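## Task

Take the cooling block standing in deck slot D1 and set it in the empty position of cooler COLD's drawer so it rests level within that position's locators. Each of its 5 loose tubes has to finish in the same bore it began in. Afterwards push the drawer fully closed; COLD's lamp stays on as long as the drawer is not fully closed. The block already in the drawer must also finish level in its position with every tube in its bore, and plate P1 must stay on D2 exactly as it sits now. Nothing may count as done if it only stays put because the robot is holding it. At the end, release everything and move the grippers away.

## Robot and tools

Robot and frame. There are two arms, left_arm and right_arm, each with six revolute joints and a parallel gripper. The scene frame has its origin on the table top midway between the arms, +z up, +x out over the table; left_arm sits on the +y side (base about (+0.004, +0.314, 0) m), right_arm on the -y side (base about (-0.035, -0.313, 0) m, turned 0.036 rad). The names left and right do not refer to image sides. D1 is the deck slot beside COLD and D2 lies past D1. COLD is free-standing: it must stay within about a finger's width of its start, upright and barely rotated. The idle arm may be parked out of the way.

execute_actions takes "actions", a list holding zero or one item, and optional "pictures" (boolean). An empty list just reports the state. A motion item is {"rows": [...], "steps": n} with n from 1 to 15 (default 15); each step is 1/30 s. Each row is one list of 14 numbers covering both arms: left_arm waist, shoulder, elbow, wrist pitch, wrist yaw, wrist roll, opening, then the same seven for right_arm. Send all 14 even if only one arm should move (repeat the current angles for the other). Joint numbers are absolute target angles in radians, in the same form as the Joint positions line, not offsets. One row is used per step; if there are fewer rows than steps, the last is held. A wait item is {"steps": n} with n up to 300 and no rows; it counts from the previous result and your own reply time is part of it.

Joint ranges (rad), per arm in column order: waist -2.880..2.880, shoulder 0.000..3.142, elbow 0.000..3.019, wrist pitch -1.693..1.571, wrist yaw -1.571..1.571, wrist roll -2.094..2.094. A call is rejected (nothing sent) if a target exceeds a range end by more than 0.019 and lies further out than the joint's last reported angle. True ends may differ by up to 0.019; a target beyond the real end is clipped, and the result may say "joint sent to its limit", possibly referring to an earlier, still running action. Missing that line does not prove there is room left.

Opening is a scale from -1 (closed) to +1 (fully open, 0.094 m between pads). grip_measured reports the finger opening on that same scale; each gripper may read off by up to about 1 mm, constantly. Between the extremes the fingers go to where grip_measured would equal your number. To hold something, command about 0.03 below its grip_measured for a firm grip, less for a lighter one. Pad force tops out around 50 to 62 N; very thin parts are gripped more weakly.

Speed: each step the sent target is clamped near the measured angle (waist 0.264, shoulder 0.32, elbow 0.276, wrist pitch 0.33, wrist yaw 0.186, wrist roll 0.522 rad), and if a target would move the gripper over 70 mm from where it is, the whole arm's targets are scaled back. Distant targets therefore take several actions. Between calls the arms keep heading for the last row sent until everything nearly stops or a step is HELD; after that only a new action makes them continue. Fingers still moving finish their motion. The simulation runs while you think and write. Moves of only a few mm may not shift the hand.

Results. The state line gives each gripper's end_effector_position (m) and end_effector_quat_wxyz in the scene frame; this point lies between the pads about 1 cm behind the fingertips, fingers point along gripper +z and close along its y axis. Printed positions can be off, more so at long reach. Joint positions and Joint velocities list, per arm, the six joints (rad, rad/s) then the pad gap (m, m/s). "joint command not followed" means a clearance check altered or blocked some joint targets; the rest of the row still ran. HELD marks steps where your row was not (fully) sent. MOTOR HOT appears from 85 °C; at 100 °C an OVER-TEMPERATURE FAULT drops that arm until it cools, so avoid holding loads for long. Pictures from cam_head_left and cam_head_right (896x504 each) come with results unless "pictures": false; the calibration given lists K, distortion and T_world_to_cam, accurate to a few degrees and millimetres.

zoom_image takes "camera" (cam_head_left or cam_head_right) and "region" [x0, y0, x1, y1] in pixels of that camera's last image, origin top-left, at most 504 by 504. read_manual (section "licences") only returns licence text. finished_scene takes "scene", the number of the current scene, ends it irreversibly and grades it; its result carries the next task. Replying without any tool call ends everything.

Avoid: dropping the block or spilling tubes, knocking anything off the table (ends the scene), shoving COLD, slamming the drawer, hard pushes, and letting the arms collide or press on each other. Brief external tugs on held parts or nudges to loose objects can occur. Before finishing, open the gripper and withdraw.

Each tool is called as a command line: name --argument value for each argument, lists and objects as JSON in quotes; but a table of rows of numbers goes row by row, as --pt "numbers of a row", without its own name.

## Session

execute_actions --actions '[]'

Scene clock: 0.00 s of 10800.00 s.
left_arm: end_effector_position=(+0.5295, +0.3097, +0.4685) grip_measured=+1.000 end_effector_quat_wxyz=(+0.689, +0.005, +0.725, -0.005) | right_arm: end_effector_position=(+0.6064, -0.3346, +0.3831) grip_measured=+1.000 end_effector_quat_wxyz=(+0.475, +0.214, +0.849, +0.085)
Joint positions: left_arm=[-0.006  1.066  1.03  -0.014  0.012 -0.     0.094] | right_arm=[-0.095  1.472  1.473 -0.566  0.04   0.449  0.094]
Joint velocities: left_arm=[-0.024 -0.005 -0.007  0.002 -0.081 -0.022  0.   ] | right_arm=[-0.005 -0.015 -0.007  0.007  0.037 -0.022  0.   ]
Motor temperatures (°C, as the motors report them): left_arm=[17 17 19 21 19 21] | right_arm=[22 19 20 19 18 17]

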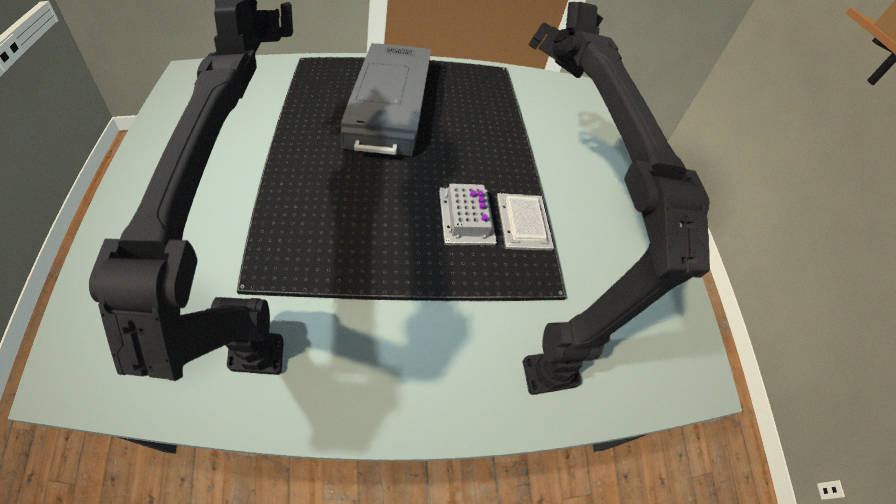

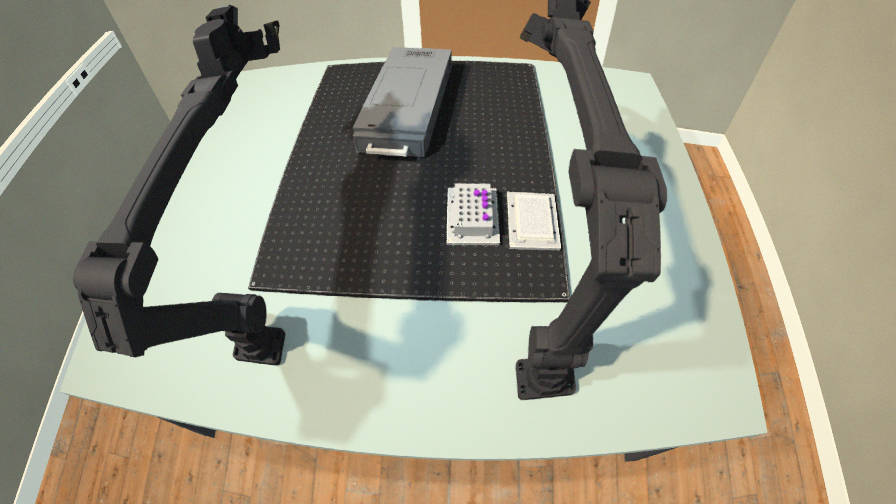

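zoom_image --camera "cam_head_left" --region '[320, 90, 560, 260]'

zoom_image --camera "cam_head_right" --region '[330, 90, 570, 260]'

Region (320, 90, 560, 260) of cam_head_left's 896x504 image, scaled by 2.100, with more detail than that image has; it fills the top 357 rows of this view, and the rest is white.

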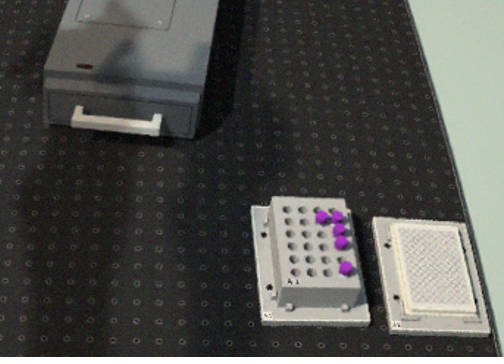

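Region (330, 90, 570, 260) of cam_head_right's 896x504 image, scaled by 2.100, with more detail than that image has; it fills the top 357 rows of this view, and the rest is white.

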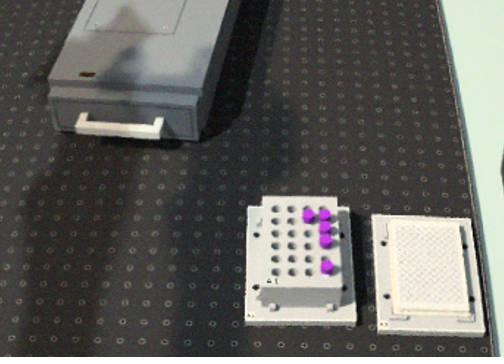

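execute_actions --actions '[{"rows":[[-0.425,1.664,1.331,-0.837,0,1.297,-0.3,0.328,1.473,1.159,-1.257,0,0.44,1]]}]' --pictures false

execute_actions --actions '[{"steps":30}]'

Scene clock: 10.67 s of 10800.00 s.
left_arm: end_effector_position=(+0.5416, +0.0947, +0.1946) grip_measured=-0.297 end_effector_quat_wxyz=(+0.293, +0.482, +0.824, +0.042) | right_arm: end_effector_position=(+0.3909, -0.1740, +0.1576) grip_measured=+1.000 end_effector_quat_wxyz=(+0.062, +0.065, +0.996, +0.023)
Joint positions: left_arm=[-0.389  1.537  1.234 -0.667 -0.     0.672  0.033] | right_arm=[ 0.246  1.469  1.169 -1.139  0.004  0.449  0.094]
Joint velocities: left_arm=[-0.523  1.46   0.613 -2.352  0.11   2.806  0.001] | right_arm=[ 1.177  0.044 -0.354 -1.668 -0.037 -0.154  0.   ]
Motor temperatures (°C, as the motors report them): left_arm=[17 17 23 21 19 21] | right_arm=[22 20 23 19 18 17]
Steps of this call (steps 1 to 90: nothing new was sent; then 7.17 s passed at rest; steps 91 to 105: all 15 steps of this action). Readings (joint positions):
91: left_arm=[-0.015 1.073 1.038 -0.041 0.005 0.033] | right_arm=[-0.091 1.471 1.465 -0.578 0.038 0.449]
92: left_arm=[-0.033 1.089 1.059 -0.082 0.002 0.072] | right_arm=[-0.085 1.464 1.449 -0.600 0.035 0.449]
94: left_arm=[-0.091 1.140 1.106 -0.161 -0.000 0.148] | right_arm=[-0.063 1.456 1.401 -0.653 0.030 0.449]
98: left_arm=[-0.223 1.263 1.166 -0.301 -0.000 0.291] | right_arm=[0.015 1.456 1.295 -0.784 0.020 0.449]
105: the state above

Scene clock: 11.67 s of 10800.00 s.
left_arm: end_effector_position=(+0.5160, +0.0795, +0.1174) grip_measured=-0.297 end_effector_quat_wxyz=(+0.153, +0.745, +0.646, +0.070) | right_arm: end_effector_position=(+0.3418, -0.1475, +0.1436) grip_measured=+1.000 end_effector_quat_wxyz=(-0.004, +0.016, +1.000, -0.001)
Joint positions: left_arm=[-0.431  1.679  1.275 -0.828  0.     1.284  0.033] | right_arm=[ 0.342  1.473  1.14  -1.247 -0.002  0.446  0.094]
Joint velocities: left_arm=[-0.015 -0.005 -0.012  0.012 -0.007 -0.022  0.   ] | right_arm=[-0.005 -0.024  0.002 -0.012  0.051 -0.125  0.   ]
Motor temperatures (°C, as the motors report them): left_arm=[17 17 23 21 19 21] | right_arm=[22 20 23 19 18 17]
Steps of this call (steps 1 to 30: the robot went on to your last target). Readings (joint positions):
1: left_arm=[-0.406 1.584 1.252 -0.731 -0.000 0.772] | right_arm=[0.284 1.470 1.157 -1.186 0.001 0.448]
2: left_arm=[-0.420 1.627 1.260 -0.768 -0.000 0.871] | right_arm=[0.317 1.471 1.148 -1.215 -0.001 0.448]
4: left_arm=[-0.436 1.687 1.262 -0.807 0.000 1.022] | right_arm=[0.356 1.473 1.140 -1.241 -0.003 0.446]
8: left_arm=[-0.437 1.713 1.262 -0.828 0.000 1.178] | right_arm=[0.353 1.473 1.140 -1.246 -0.003 0.446]
30: the state above

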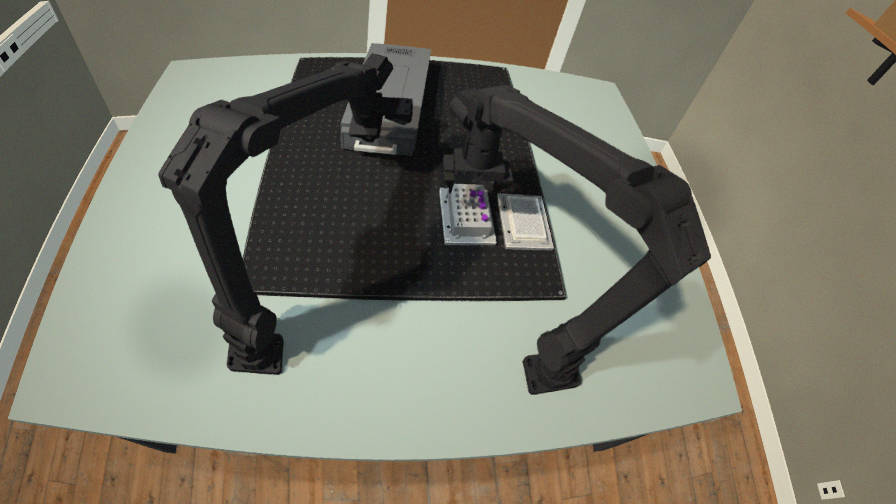

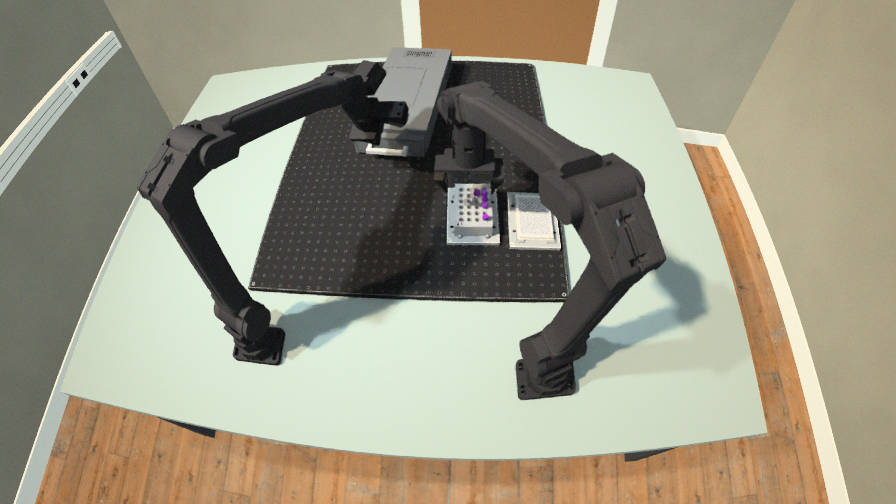

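execute_actions --actions '[{"rows":[[-0.425,1.67,1.31,-0.8,0,1.297,-0.3,0.32,1.473,1.159,-1.257,0,0.44,1],[-0.425,1.68,1.29,-0.76,0,1.297,-0.3,0.32,1.473,1.159,-1.257,0,0.44,1],[-0.425,1.69,1.27,-0.72,0,1.297,-0.3,0.32,1.473,1.159,-1.257,0,0.44,1],[-0.425,1.70,1.26,-0.68,0,1.297,-0.3,0.32,1.473,1.159,-1.257,0,0.44,1],[-0.425,1.72,1.24,-0.65,0,1.297,-0.3,0.32,1.473,1.159,-1.257,0,0.44,1]]}]'

zoom_image --camera "cam_head_right" --region '[330, 90, 530, 250]'

Scene clock: 15.20 s of 10800.00 s.
left_arm: end_effector_position=(+0.5407, +0.0682, +0.1160) grip_measured=-0.297 end_effector_quat_wxyz=(+0.208, +0.736, +0.637, +0.095) | right_arm: end_effector_position=(+0.3424, -0.1491, +0.1436) grip_measured=+1.000 end_effector_quat_wxyz=(-0.004, +0.018, +1.000, -0.001)
Joint positions: left_arm=[-0.431  1.691  1.253 -0.67   0.     1.286  0.033] | right_arm=[ 0.338  1.473  1.14  -1.247 -0.002  0.446  0.094]
Joint velocities: left_arm=[-0.005  0.015  0.007  0.002 -0.022  0.007 -0.001] | right_arm=[-0.005 -0.015 -0.007  0.022  0.051 -0.066  0.   ]
Motor temperatures (°C, as the motors report them): left_arm=[17 18 23 21 19 21] | right_arm=[22 20 23 19 18 17]
Steps of this call (steps 1 to 15: the robot went on to your last target; steps 16 to 90: nothing new was sent; then 0.03 s passed at rest; steps 91 to 105: all 15 steps of this action). Readings (joint positions):
91: left_arm=[-0.431 1.679 1.275 -0.826 0.000 1.285] | right_arm=[0.342 1.473 1.140 -1.247 -0.002 0.446]
92: left_arm=[-0.431 1.679 1.275 -0.815 0.000 1.285] | right_arm=[0.341 1.473 1.140 -1.247 -0.002 0.446]
94: left_arm=[-0.431 1.679 1.274 -0.764 0.000 1.286] | right_arm=[0.340 1.473 1.140 -1.247 -0.002 0.446]
98: left_arm=[-0.431 1.681 1.263 -0.676 0.000 1.286] | right_arm=[0.338 1.473 1.140 -1.247 -0.002 0.446]
105: the state above

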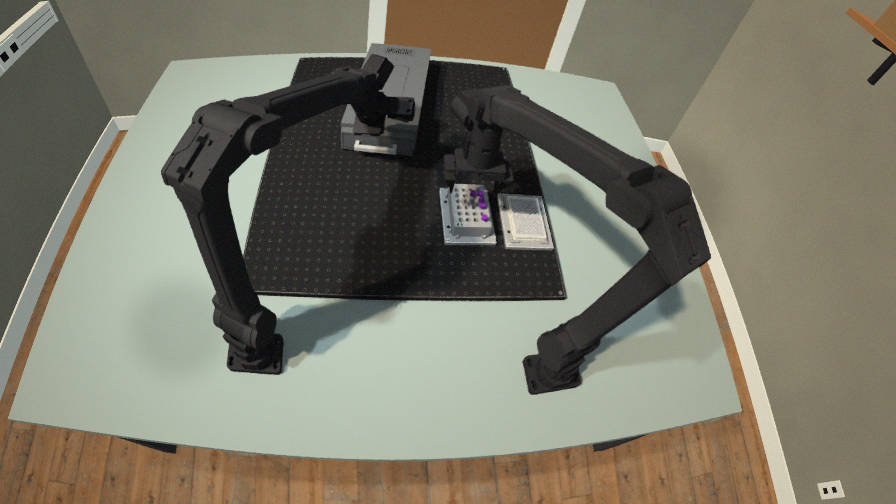

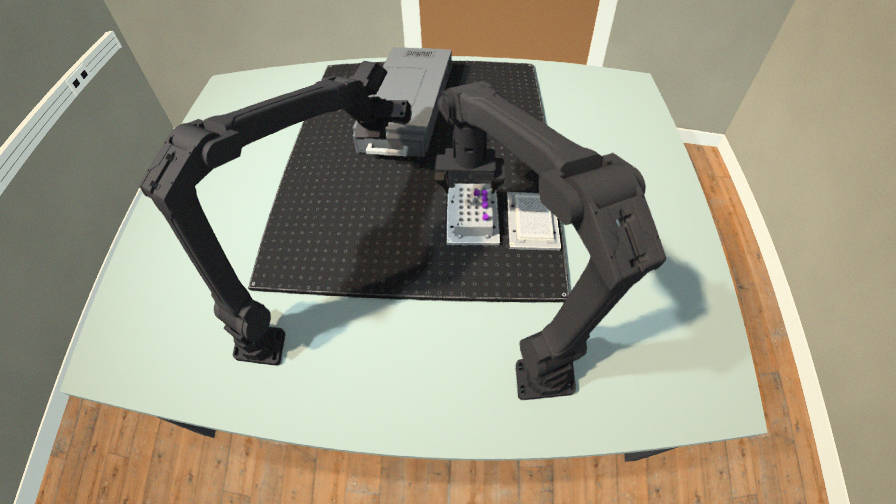

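Region (330, 90, 530, 250) of cam_head_right's 896x504 image, scaled by 2.520, with more detail than that image has; it fills the top 403 rows of this view, and the rest is white.

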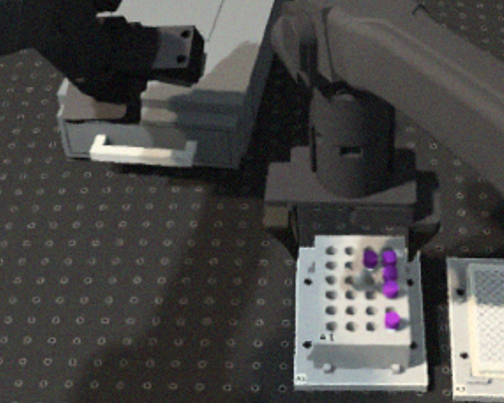

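execute_actions --actions '[{"rows":[[-0.425,1.72,1.2,-0.65,0,1.297,-0.3,0.295,1.473,1.159,-1.257,0,0.44,1],[-0.425,1.73,1.2,-0.65,0,1.297,-0.3,0.295,1.49,1.159,-1.23,0,0.44,1],[-0.425,1.74,1.2,-0.65,0,1.297,-0.3,0.295,1.51,1.159,-1.2,0,0.44,1],[-0.425,1.755,1.2,-0.65,0,1.297,-0.3,0.295,1.54,1.159,-1.17,0,0.44,1]]}]'

zoom_image --camera "cam_head_right" --region '[330, 90, 530, 250]'

Scene clock: 17.97 s of 10800.00 s.
left_arm: end_effector_position=(+0.5239, +0.0759, +0.0703) grip_measured=-0.297 end_effector_quat_wxyz=(+0.170, +0.743, +0.643, +0.078) | right_arm: end_effector_position=(+0.3622, -0.1549, +0.1155) grip_measured=+1.000 end_effector_quat_wxyz=(-0.006, +0.033, +0.999, -0.002)
Joint positions: left_arm=[-0.431  1.739  1.208 -0.663  0.     1.286  0.033] | right_arm=[ 0.307  1.543  1.14  -1.181 -0.002  0.446  0.094]
Joint velocities: left_arm=[-0.005 -0.005  0.012 -0.012 -0.051  0.022 -0.001] | right_arm=[-0.015 -0.024 -0.012 -0.012  0.007 -0.037  0.   ]
Motor temperatures (°C, as the motors report them): left_arm=[17 18 23 21 19 21] | right_arm=[22 20 23 19 18 17]
Steps of this call (steps 1 to 15: the robot went on to your last target; steps 16 to 68: nothing new was sent; steps 69 to 83: all 15 steps of this action). Readings (joint positions):
69: left_arm=[-0.431 1.692 1.248 -0.667 0.000 1.286] | right_arm=[0.336 1.473 1.140 -1.247 -0.002 0.446]
70: left_arm=[-0.431 1.692 1.240 -0.664 0.000 1.286] | right_arm=[0.333 1.473 1.140 -1.246 -0.002 0.446]
72: left_arm=[-0.431 1.698 1.225 -0.663 0.000 1.286] | right_arm=[0.323 1.480 1.140 -1.225 -0.002 0.446]
76: left_arm=[-0.431 1.726 1.211 -0.663 0.000 1.286] | right_arm=[0.307 1.522 1.140 -1.185 -0.002 0.446]
83: the state above

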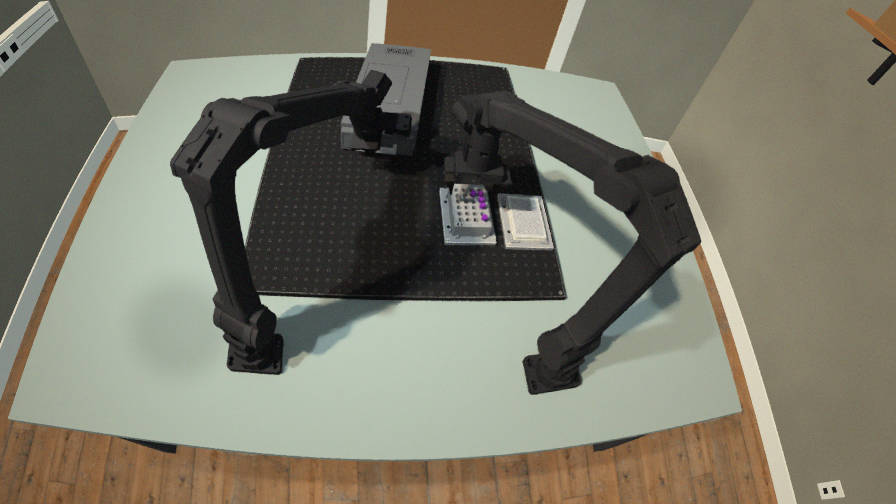

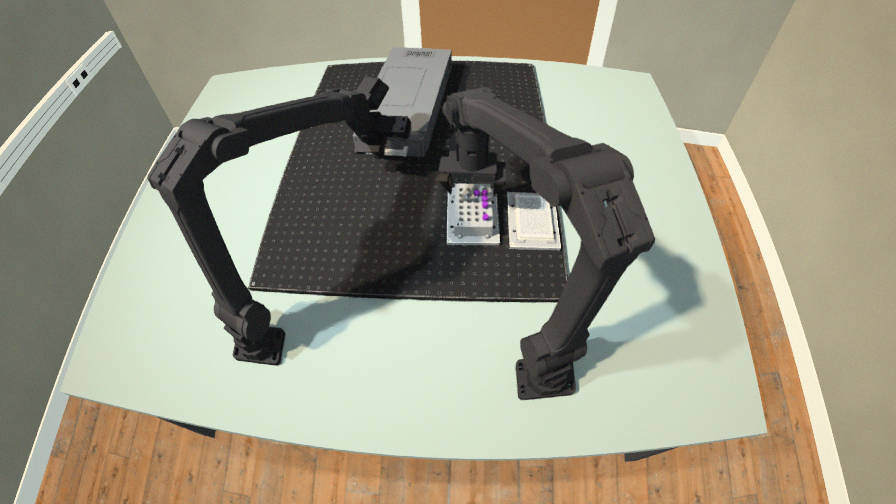

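Region (330, 90, 530, 250) of cam_head_right's 896x504 image, scaled by 2.520, with more detail than that image has; it fills the top 403 rows of this view, and the rest is white.

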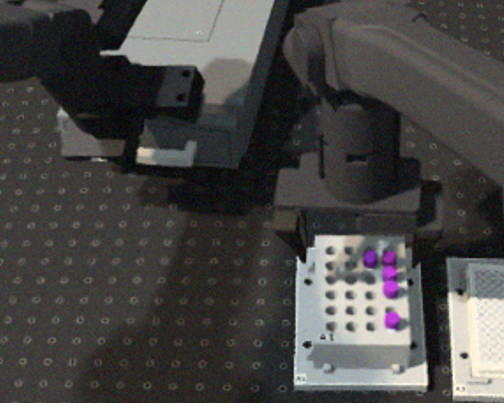

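execute_actions --actions '[{"rows":[[-0.425,1.755,1.2,-0.59,0,1.297,-0.3,0.295,1.54,1.12,-1.14,0,0.42,1],[-0.425,1.755,1.2,-0.59,0,1.297,-0.3,0.295,1.54,1.1,-1.12,0,0.42,1],[-0.425,1.77,1.2,-0.59,0,1.297,-0.3,0.295,1.54,1.08,-1.1,0,0.42,1],[-0.425,1.79,1.19,-0.57,0,1.297,-0.3,0.295,1.54,1.07,-1.08,0,0.42,1],[-0.425,1.81,1.18,-0.55,0,1.297,-0.3,0.295,1.54,1.065,-1.075,0,0.42,1]]}]'

zoom_image --camera "cam_head_right" --region '[330, 90, 530, 250]'

Scene clock: 21.30 s of 10800.00 s.
left_arm: end_effector_position=(+0.5381, +0.0695, +0.0729) grip_measured=-0.298 end_effector_quat_wxyz=(+0.200, +0.737, +0.639, +0.092) | right_arm: end_effector_position=(+0.3501, -0.1597, +0.0854) grip_measured=+1.000 end_effector_quat_wxyz=(-0.003, +0.025, +1.000, -0.000)
Joint positions: left_arm=[-0.431  1.745  1.204 -0.586 -0.     1.286  0.033] | right_arm=[ 0.307  1.543  1.053 -1.088 -0.002  0.428  0.094]
Joint velocities: left_arm=[-0.005 -0.015  0.002 -0.002  0.037 -0.022 -0.001] | right_arm=[-0.015 -0.024  0.007  0.007  0.051 -0.051  0.   ]
Motor temperatures (°C, as the motors report them): left_arm=[17 18 23 21 19 21] | right_arm=[22 20 23 19 18 17]
Steps of this call (steps 1 to 15: the robot went on to your last target; steps 16 to 85: nothing new was sent; steps 86 to 100: all 15 steps of this action). Readings (joint positions):
86: left_arm=[-0.431 1.739 1.207 -0.653 0.000 1.286] | right_arm=[0.307 1.543 1.137 -1.175 -0.002 0.443]
87: left_arm=[-0.431 1.739 1.207 -0.637 0.000 1.286] | right_arm=[0.307 1.543 1.130 -1.160 -0.002 0.440]
89: left_arm=[-0.431 1.740 1.207 -0.613 0.000 1.286] | right_arm=[0.307 1.543 1.102 -1.123 -0.002 0.435]
93: left_arm=[-0.431 1.745 1.204 -0.586 -0.000 1.286] | right_arm=[0.307 1.543 1.055 -1.094 -0.002 0.431]
100: the state above

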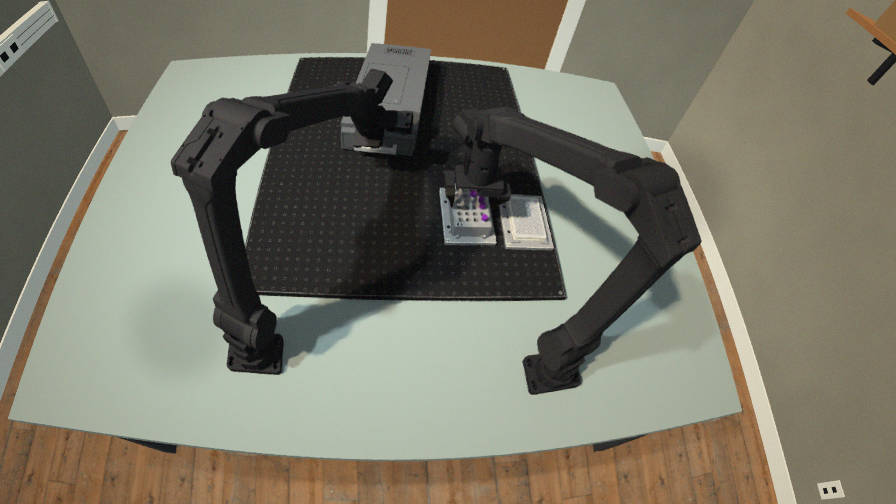

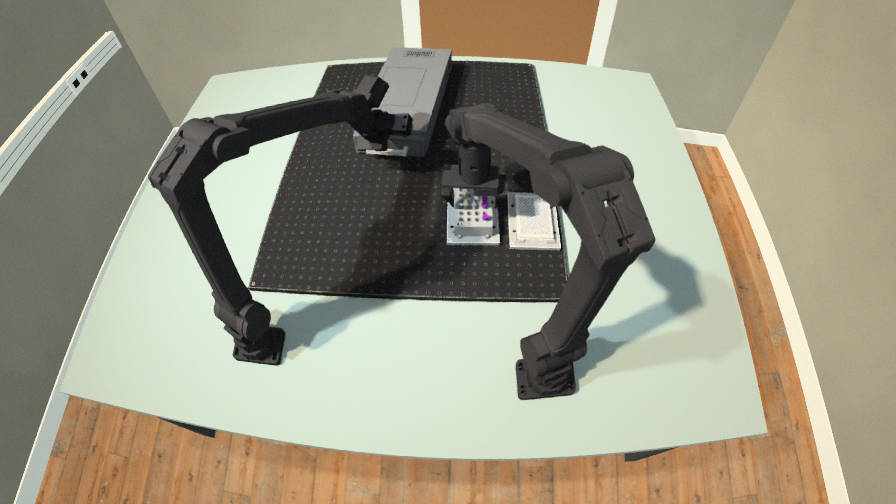

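Region (330, 90, 530, 250) of cam_head_right's 896x504 image, scaled by 2.520, with more detail than that image has; it fills the top 403 rows of this view, and the rest is white.

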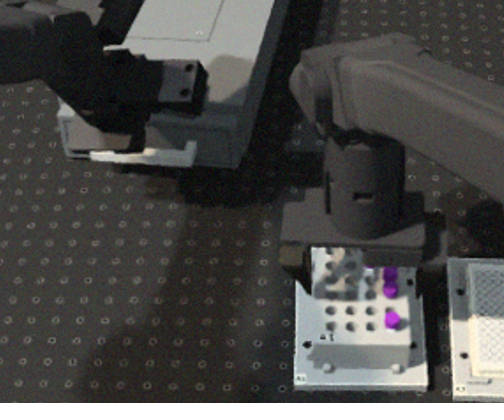

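execute_actions --actions '[{"rows":[[-0.425,1.70,1.2,-0.59,0,1.297,-0.3,0.295,1.54,1.065,-1.075,0,0.42,1],[-0.425,1.70,1.2,-0.59,0,1.297,-0.3,0.295,1.54,1.065,-1.075,0,0.42,1],[-0.425,1.70,1.2,-0.62,0,1.297,-0.3,0.295,1.54,1.065,-1.075,0,0.42,1],[-0.425,1.71,1.2,-0.66,0,1.297,-0.3,0.295,1.54,1.065,-1.075,0,0.42,1],[-0.425,1.72,1.2,-0.68,0,1.297,-0.3,0.295,1.54,1.065,-1.075,0,0.42,1]],"steps":10}]' --pictures false

execute_actions --actions '[{"rows":[[-0.425,1.76,1.17,-0.66,0,1.297,-0.3,0.295,1.56,1.04,-1.05,0,0.42,1],[-0.425,1.76,1.15,-0.62,0,1.297,-0.3,0.295,1.57,1.03,-1.02,0,0.42,1],[-0.425,1.76,1.135,-0.56,0,1.297,-0.3,0.295,1.575,1.025,-1.0,0,0.42,1]]}]'

zoom_image --camera "cam_head_right" --region '[330, 90, 530, 250]'

Scene clock: 23.97 s of 10800.00 s.
left_arm: end_effector_position=(+0.5226, +0.0766, +0.0751) grip_measured=-0.298 end_effector_quat_wxyz=(+0.173, +0.742, +0.643, +0.079) | right_arm: end_effector_position=(+0.3502, -0.1596, +0.0854) grip_measured=+1.000 end_effector_quat_wxyz=(-0.003, +0.024, +1.000, -0.000)
Joint positions: left_arm=[-0.431  1.726  1.203 -0.665 -0.     1.286  0.033] | right_arm=[ 0.307  1.543  1.053 -1.087 -0.002  0.428  0.094]
Joint velocities: left_arm=[-0.005  0.005  0.002 -0.027 -0.051 -0.022  0.   ] | right_arm=[-0.015  0.015 -0.012  0.002  0.051 -0.051  0.   ]
Motor temperatures (°C, as the motors report them): left_arm=[17 18 23 21 19 21] | right_arm=[22 20 23 19 18 17]
Steps of this call (steps 1 to 15: the robot went on to your last target; steps 16 to 70: nothing new was sent; steps 71 to 80: all 10 steps of this action). Readings (joint positions):
71: left_arm=[-0.431 1.739 1.204 -0.586 -0.000 1.286] | right_arm=[0.307 1.543 1.053 -1.087 -0.002 0.428]
72: left_arm=[-0.431 1.737 1.203 -0.586 -0.000 1.286] | right_arm=[0.307 1.543 1.053 -1.087 -0.002 0.428]
74: left_arm=[-0.431 1.730 1.203 -0.603 -0.000 1.286] | right_arm=[0.307 1.543 1.053 -1.087 -0.002 0.428]
78: left_arm=[-0.431 1.726 1.203 -0.659 -0.000 1.286] | right_arm=[0.307 1.543 1.053 -1.087 -0.002 0.428]
80: the state above

Scene clock: 24.47 s of 10800.00 s.
left_arm: end_effector_position=(+0.5161, +0.0795, +0.0519) grip_measured=-0.298 end_effector_quat_wxyz=(+0.180, +0.741, +0.642, +0.082) | right_arm: end_effector_position=(+0.3526, -0.1587, +0.0641) grip_measured=+1.000 end_effector_quat_wxyz=(+0.004, +0.024, +1.000, +0.003)
Joint positions: left_arm=[-0.431  1.737  1.143 -0.578 -0.     1.286  0.033] | right_arm=[ 0.307  1.569  1.02  -1.012 -0.002  0.428  0.094]
Joint velocities: left_arm=[-0.005  0.005 -0.002  0.007  0.022 -0.081 -0.001] | right_arm=[-0.005 -0.005 -0.002 -0.007  0.095  0.037  0.   ]
Motor temperatures (°C, as the motors report them): left_arm=[17 18 23 21 19 21] | right_arm=[22 20 23 19 18 17]
Steps of this call (steps 1 to 15: all 15 steps of this action). Readings (joint positions):
1: left_arm=[-0.431 1.726 1.201 -0.665 -0.000 1.286] | right_arm=[0.307 1.543 1.050 -1.082 -0.002 0.428]
2: left_arm=[-0.431 1.726 1.194 -0.657 -0.000 1.286] | right_arm=[0.307 1.543 1.046 -1.067 -0.002 0.428]
4: left_arm=[-0.431 1.727 1.169 -0.610 -0.000 1.286] | right_arm=[0.307 1.548 1.034 -1.033 -0.002 0.428]
8: left_arm=[-0.431 1.736 1.143 -0.586 -0.000 1.286] | right_arm=[0.307 1.565 1.022 -1.015 -0.002 0.428]
15: the state above

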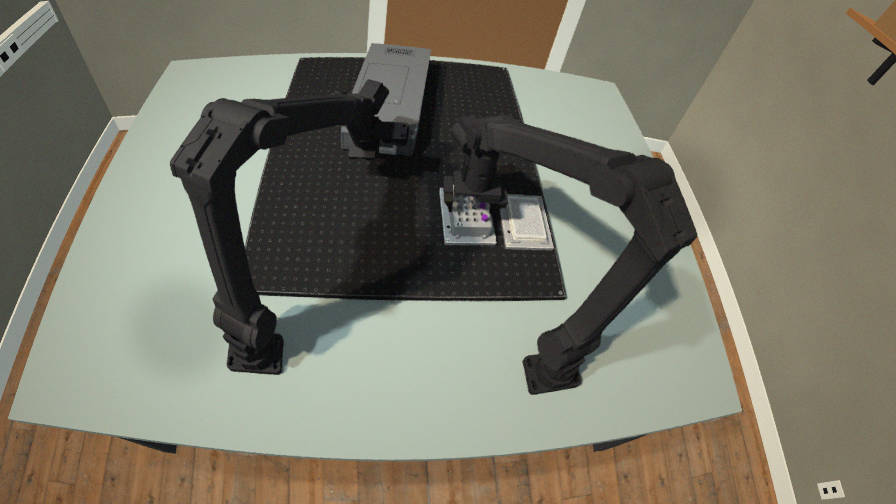

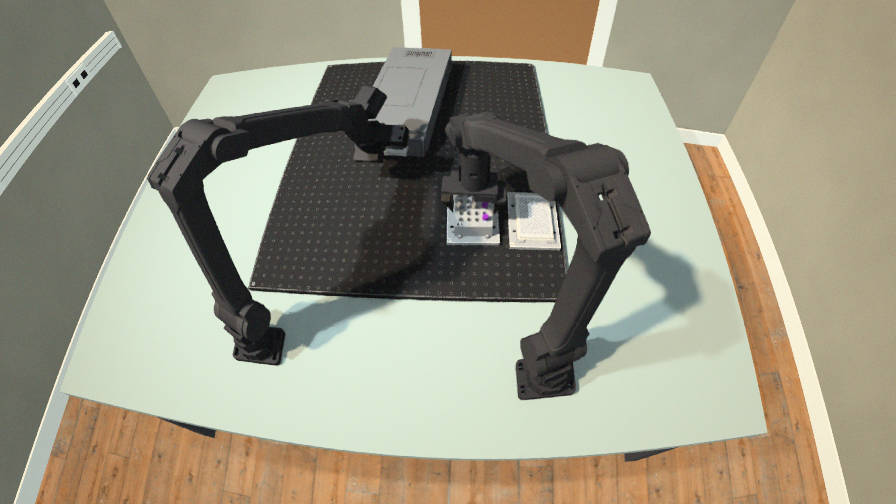

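Region (330, 90, 530, 250) of cam_head_right's 896x504 image, scaled by 2.520, with more detail than that image has; it fills the top 403 rows of this view, and the rest is white.

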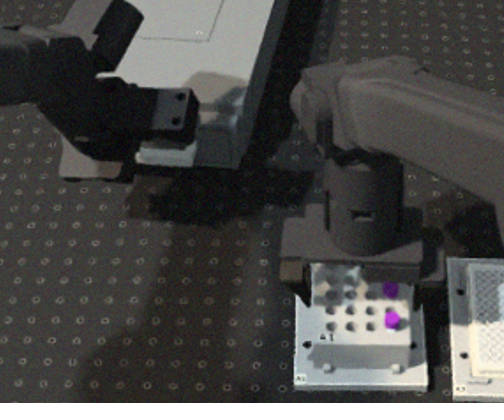

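execute_actions --actions '[{"rows":[[-0.445,1.71,1.13,-0.56,0,1.28,-0.3,0.295,1.575,1.005,-1,0,0.42,1],[-0.448,1.70,1.114,-0.555,0,1.28,-0.3,0.295,1.575,1.005,-1,0,0.42,1],[-0.451,1.689,1.098,-0.55,0,1.28,-0.3,0.295,1.575,1.005,-1,0,0.42,1],[-0.454,1.678,1.082,-0.545,0,1.27,-0.3,0.295,1.575,1.005,-1,0,0.42,1],[-0.457,1.667,1.066,-0.54,0,1.27,-0.3,0.295,1.575,1.005,-1,0,0.42,1],[-0.46,1.656,1.05,-0.535,0,1.27,-0.3,0.295,1.575,1.005,-1,0,0.42,1],[-0.463,1.645,1.034,-0.53,0,1.26,-0.3,0.295,1.575,1.005,-1,0,0.42,1],[-0.466,1.634,1.018,-0.525,0,1.26,-0.3,0.295,1.575,1.005,-1,0,0.42,1],[-0.469,1.623,1.002,-0.52,0,1.26,-0.3,0.295,1.575,1.005,-1,0,0.42,1],[-0.472,1.612,0.987,-0.515,0,1.26,-0.3,0.295,1.575,1.005,-1,0,0.42,1]]}]'

Scene clock: 28.33 s of 10800.00 s.
left_arm: end_effector_position=(+0.4637, +0.0823, +0.0517) grip_measured=-0.298 end_effector_quat_wxyz=(+0.182, +0.749, +0.632, +0.078) | right_arm: end_effector_position=(+0.3458, -0.1614, +0.0584) grip_measured=+1.000 end_effector_quat_wxyz=(-0.003, +0.024, +1.000, -0.000)
Joint positions: left_arm=[-0.469  1.629  0.995 -0.538 -0.     1.274  0.033] | right_arm=[ 0.307  1.569  1.002 -1.01  -0.002  0.427  0.094]
Joint velocities: left_arm=[ 0.005 -0.015 -0.027  0.085  0.007  0.007  0.   ] | right_arm=[-0.005 -0.015 -0.002  0.007 -0.095  0.007  0.   ]
Motor temperatures (°C, as the motors report them): left_arm=[17 18 23 21 19 21] | right_arm=[22 20 23 19 18 17]
Steps of this call (steps 1 to 15: the robot went on to your last target; steps 16 to 90: nothing new was sent; then 0.37 s passed at rest; steps 91 to 105: all 15 steps of this action). Readings (joint positions):
91: left_arm=[-0.431 1.737 1.143 -0.578 -0.000 1.286] | right_arm=[0.307 1.569 1.018 -1.011 -0.002 0.428]
92: left_arm=[-0.432 1.737 1.140 -0.576 -0.000 1.286] | right_arm=[0.307 1.569 1.015 -1.011 -0.002 0.428]
94: left_arm=[-0.436 1.727 1.123 -0.566 -0.000 1.285] | right_arm=[0.307 1.569 1.007 -1.011 -0.002 0.428]
98: left_arm=[-0.450 1.684 1.057 -0.551 -0.000 1.279] | right_arm=[0.307 1.569 1.002 -1.010 -0.002 0.427]
105: the state above

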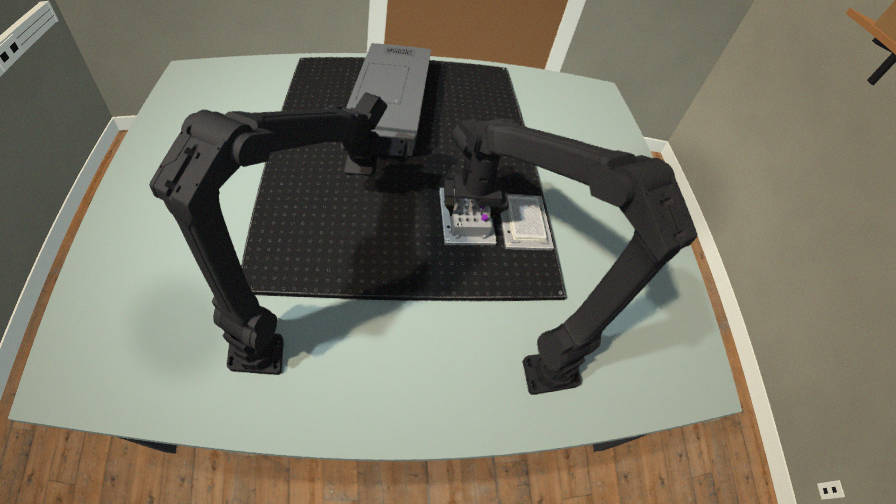

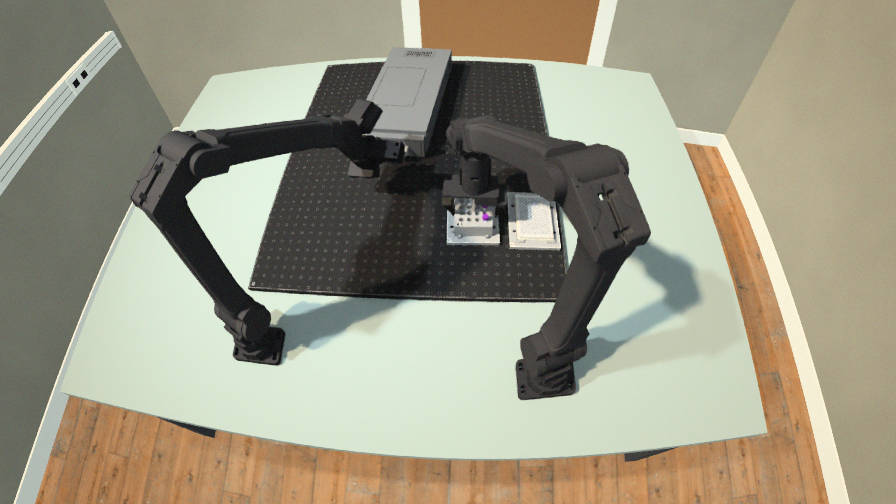

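execute_actions --actions '[{"rows":[[-0.45,1.62,1.09,-0.6,0,1.29,-0.3,0.295,1.575,1.005,-1,0,0.42,0.9],[-0.44,1.63,1.13,-0.63,0,1.29,-0.3,0.295,1.575,1.005,-1,0,0.42,0.87],[-0.43,1.64,1.16,-0.66,0,1.29,-0.3,0.295,1.575,1.005,-1,0,0.42,0.84],[-0.425,1.65,1.19,-0.68,0,1.29,-0.3,0.295,1.575,1.005,-1,0,0.42,0.81],[-0.425,1.67,1.22,-0.68,0,1.29,-0.3,0.295,1.575,1.005,-1,0,0.42,0.78],[-0.425,1.69,1.24,-0.68,0,1.29,-0.3,0.295,1.575,1.005,-1,0,0.42,0.76],[-0.425,1.71,1.255,-0.68,0,1.29,-0.3,0.295,1.575,1.005,-1,0,0.42,0.76],[-0.425,1.73,1.255,-0.68,0,1.29,-0.3,0.295,1.575,1.005,-1,0,0.42,0.76]]}]' --pictures false

Scene clock: 33.27 s of 10800.00 s.
left_arm: end_effector_position=(+0.5362, +0.0748, +0.1055) grip_measured=-0.298 end_effector_quat_wxyz=(+0.200, +0.733, +0.644, +0.091) | right_arm: end_effector_position=(+0.3462, -0.1586, +0.0578) grip_measured=+0.826 end_effector_quat_wxyz=(-0.004, +0.021, +1.000, +0.007)
Joint positions: left_arm=[-0.424  1.695  1.233 -0.667 -0.     1.278  0.033] | right_arm=[ 0.307  1.57   1.002 -1.004 -0.016  0.422  0.086]
Joint velocities: left_arm=[-0.005  0.112 -0.002  0.012  0.007  0.051 -0.   ] | right_arm=[ 0.024 -0.005 -0.002  0.012  0.007 -0.007 -0.   ]
Motor temperatures (°C, as the motors report them): left_arm=[17 18 23 21 19 21] | right_arm=[22 20 23 19 18 17]
Steps of this call (steps 1 to 15: the robot went on to your last target; steps 16 to 90: nothing new was sent; then 1.43 s passed at rest; steps 91 to 105: all 15 steps of this action). Readings (joint positions):
91: left_arm=[-0.468 1.628 1.000 -0.547 -0.000 1.273] | right_arm=[0.307 1.569 1.002 -1.008 -0.006 0.426]
92: left_arm=[-0.466 1.628 1.011 -0.572 -0.000 1.275] | right_arm=[0.307 1.570 1.002 -1.006 -0.011 0.426]
94: left_arm=[-0.456 1.629 1.051 -0.629 -0.000 1.276] | right_arm=[0.307 1.570 1.002 -1.004 -0.016 0.423]
98: left_arm=[-0.431 1.658 1.180 -0.664 -0.000 1.278] | right_arm=[0.307 1.570 1.002 -1.004 -0.016 0.422]
105: the state above

execute_actions --actions '[{"rows":[[-0.425,1.74,1.21,-0.65,0,1.29,-0.3,0.32,1.575,1.005,-1,0,0.42,0.78],[-0.425,1.74,1.205,-0.65,0,1.29,-0.3,0.32,1.575,1.005,-1,0,0.42,0.78],[-0.425,1.74,1.2,-0.65,0,1.29,-0.3,0.32,1.575,1.005,-1,0,0.42,0.78],[-0.425,1.75,1.195,-0.64,0,1.29,-0.3,0.32,1.575,1.005,-1,0,0.42,0.78],[-0.425,1.76,1.19,-0.63,0,1.29,-0.3,0.32,1.575,1.005,-1,0,0.42,0.78],[-0.425,1.77,1.18,-0.61,0,1.29,-0.3,0.32,1.575,1.005,-1,0,0.42,0.78],[-0.425,1.775,1.17,-0.585,0,1.29,-0.3,0.32,1.575,1.005,-1,0,0.42,0.78]]}]' --pictures false

execute_actions --actions '[{"rows":[[-0.425,1.8,1.15,-0.54,0,1.29,-0.3,0.32,1.575,1.005,-1,0,0.42,0.78]]}]'

zoom_image --camera "cam_head_right" --region '[330, 90, 530, 250]'

Scene clock: 36.37 s of 10800.00 s.
left_arm: end_effector_position=(+0.5242, +0.0801, +0.0519) grip_measured=-0.298 end_effector_quat_wxyz=(+0.173, +0.737, +0.648, +0.079) | right_arm: end_effector_position=(+0.3461, -0.1582, +0.0578) grip_measured=+0.826 end_effector_quat_wxyz=(-0.003, +0.021, +1.000, +0.006)
Joint positions: left_arm=[-0.424  1.759  1.177 -0.607 -0.     1.278  0.033] | right_arm=[ 0.309  1.57   1.002 -1.003 -0.013  0.423  0.086]
Joint velocities: left_arm=[-0.015  0.005  0.007  0.007  0.007 -0.051  0.   ] | right_arm=[-0.015  0.005  0.012 -0.002 -0.066 -0.051  0.   ]
Motor temperatures (°C, as the motors report them): left_arm=[17 18 23 21 19 21] | right_arm=[22 20 23 19 18 17]
Steps of this call (steps 1 to 30: the robot went on to your last target; steps 31 to 78: nothing new was sent; steps 79 to 93: all 15 steps of this action). Readings (joint positions):
79: left_arm=[-0.424 1.705 1.232 -0.667 -0.000 1.278] | right_arm=[0.308 1.570 1.002 -1.004 -0.015 0.422]
80: left_arm=[-0.424 1.705 1.230 -0.667 -0.000 1.278] | right_arm=[0.309 1.570 1.002 -1.003 -0.013 0.423]
82: left_arm=[-0.424 1.706 1.222 -0.664 -0.000 1.278] | right_arm=[0.309 1.570 1.002 -1.003 -0.013 0.423]
86: left_arm=[-0.424 1.723 1.196 -0.622 -0.000 1.278] | right_arm=[0.309 1.570 1.002 -1.003 -0.013 0.423]
93: the state above

Scene clock: 36.87 s of 10800.00 s.
left_arm: end_effector_position=(+0.5277, +0.0786, +0.0441) grip_measured=-0.298 end_effector_quat_wxyz=(+0.183, +0.736, +0.646, +0.084) | right_arm: end_effector_position=(+0.3461, -0.1582, +0.0578) grip_measured=+0.826 end_effector_quat_wxyz=(-0.003, +0.021, +1.000, +0.006)
Joint positions: left_arm=[-0.424  1.771  1.163 -0.558 -0.     1.279  0.033] | right_arm=[ 0.309  1.57   1.002 -1.003 -0.013  0.423  0.086]
Joint velocities: left_arm=[-0.005 -0.024  0.017 -0.022  0.066  0.007 -0.001] | right_arm=[-0.015 -0.005  0.007  0.007  0.022 -0.007 -0.001]
Motor temperatures (°C, as the motors report them): left_arm=[17 18 23 21 19 21] | right_arm=[22 20 23 19 18 17]
Steps of this call (steps 1 to 15: all 15 steps of this action). Readings (joint positions):
1: left_arm=[-0.424 1.760 1.174 -0.596 -0.000 1.278] | right_arm=[0.309 1.570 1.002 -1.003 -0.013 0.423]
2: left_arm=[-0.424 1.760 1.172 -0.580 -0.000 1.278] | right_arm=[0.309 1.570 1.002 -1.003 -0.013 0.423]
4: left_arm=[-0.424 1.763 1.168 -0.565 -0.000 1.278] | right_arm=[0.309 1.570 1.002 -1.003 -0.013 0.423]
8: left_arm=[-0.424 1.769 1.164 -0.560 -0.000 1.278] | right_arm=[0.309 1.570 1.002 -1.003 -0.013 0.423]
15: the state above

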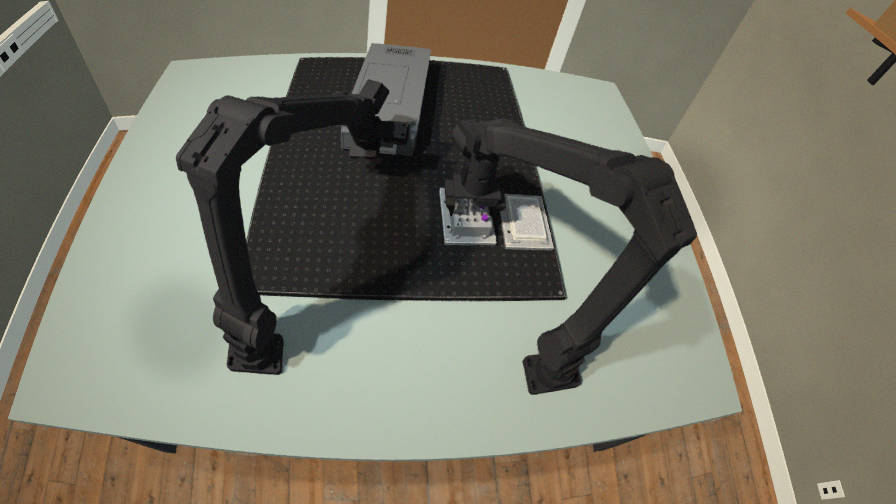

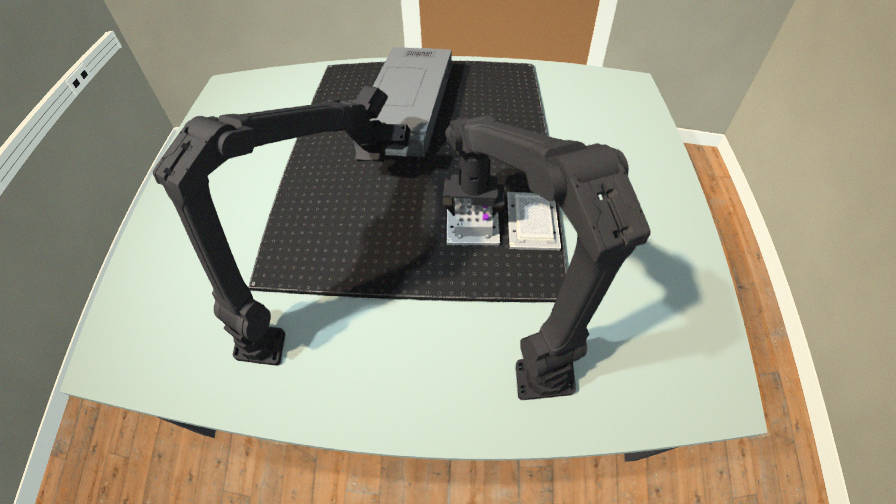

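Region (330, 90, 530, 250) of cam_head_right's 896x504 image, scaled by 2.520, with more detail than that image has; it fills the top 403 rows of this view, and the rest is white.

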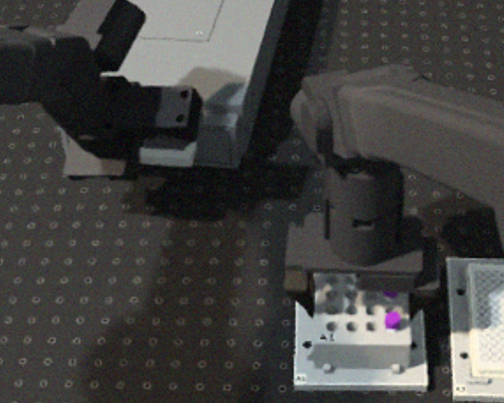

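Closing the left gripper tests whether the bar is between the fingers.

execute_actions --actions '[{"rows":[[-0.425,1.77,1.16,-0.56,0,1.29,-0.5,0.32,1.575,1.005,-1,0,0.42,0.78],[-0.425,1.77,1.16,-0.56,0,1.29,-0.6,0.32,1.575,1.005,-1,0,0.42,0.78],[-0.425,1.77,1.16,-0.56,0,1.29,-0.7,0.32,1.575,1.005,-1,0,0.42,0.78],[-0.425,1.77,1.16,-0.56,0,1.29,-0.82,0.32,1.575,1.005,-1,0,0.42,0.78]],"steps":12}]'

zoom_image --camera "cam_head_right" --region '[340, 100, 440, 180]'

Scene clock: 39.37 s of 10800.00 s.
left_arm: end_effector_position=(+0.5316, +0.0781, +0.0476) grip_measured=-0.713 end_effector_quat_wxyz=(+0.190, +0.735, +0.645, +0.089) | right_arm: end_effector_position=(+0.3461, -0.1582, +0.0578) grip_measured=+0.826 end_effector_quat_wxyz=(-0.003, +0.021, +1.000, +0.006)
Joint positions: left_arm=[-0.423  1.768  1.164 -0.545 -0.003  1.281  0.013] | right_arm=[ 0.309  1.57   1.002 -1.003 -0.013  0.423  0.086]
Joint velocities: left_arm=[-0.005  0.005 -0.007 -0.002 -0.022 -0.007 -0.   ] | right_arm=[-0.024 -0.015 -0.002 -0.002  0.037 -0.081  0.   ]
Motor temperatures (°C, as the motors report them): left_arm=[17 18 23 21 19 21] | right_arm=[22 20 23 19 18 17]
Steps of this call (steps 1 to 15: the robot went on to your last target; steps 16 to 63: nothing new was sent; steps 64 to 75: all 12 steps of this action). Readings (joint positions):
64: left_arm=[-0.424 1.771 1.163 -0.555 -0.002 1.279] | right_arm=[0.309 1.570 1.002 -1.003 -0.013 0.423]
65: left_arm=[-0.424 1.771 1.164 -0.548 -0.004 1.280] | right_arm=[0.309 1.570 1.002 -1.003 -0.013 0.423]
67: left_arm=[-0.423 1.769 1.164 -0.543 -0.004 1.281] | right_arm=[0.309 1.570 1.002 -1.003 -0.013 0.423]
71: left_arm=[-0.423 1.768 1.164 -0.545 -0.003 1.281] | right_arm=[0.309 1.570 1.002 -1.003 -0.013 0.423]
75: the state above

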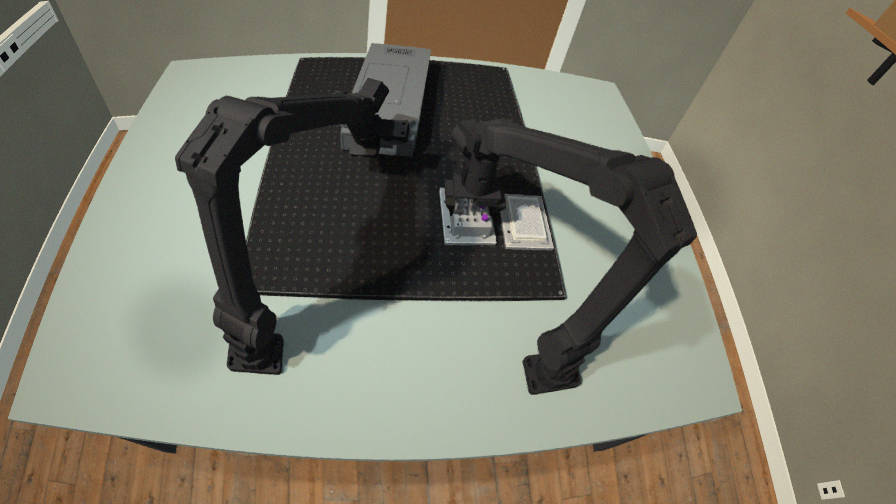

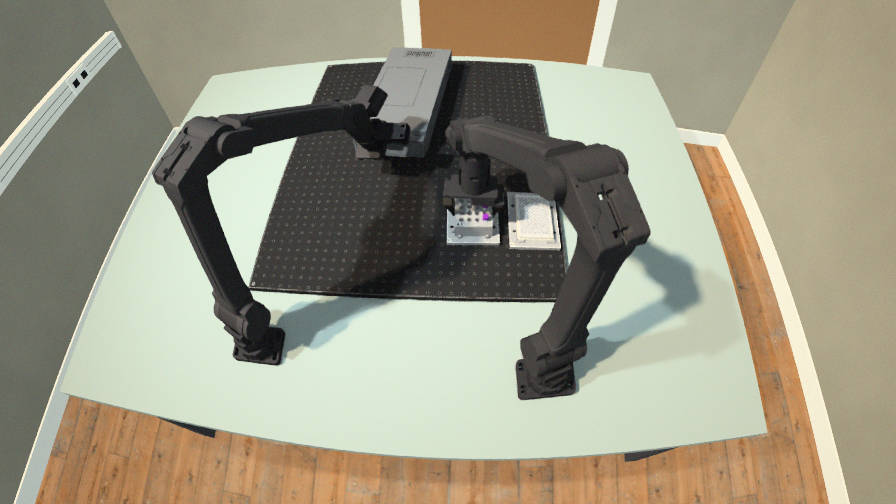

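Region (340, 100, 440, 180) of cam_head_right's 896x504 image, scaled by 5.040, with more detail than that image has; it fills the top 403 rows of this view, and the rest is white.

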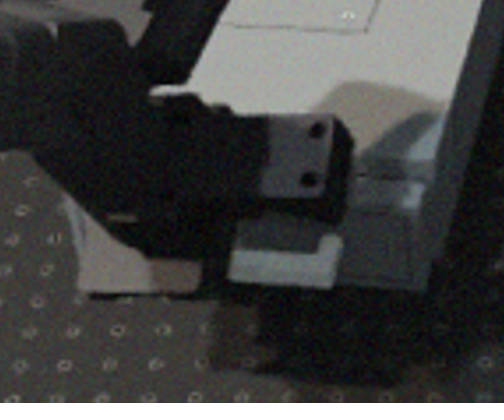

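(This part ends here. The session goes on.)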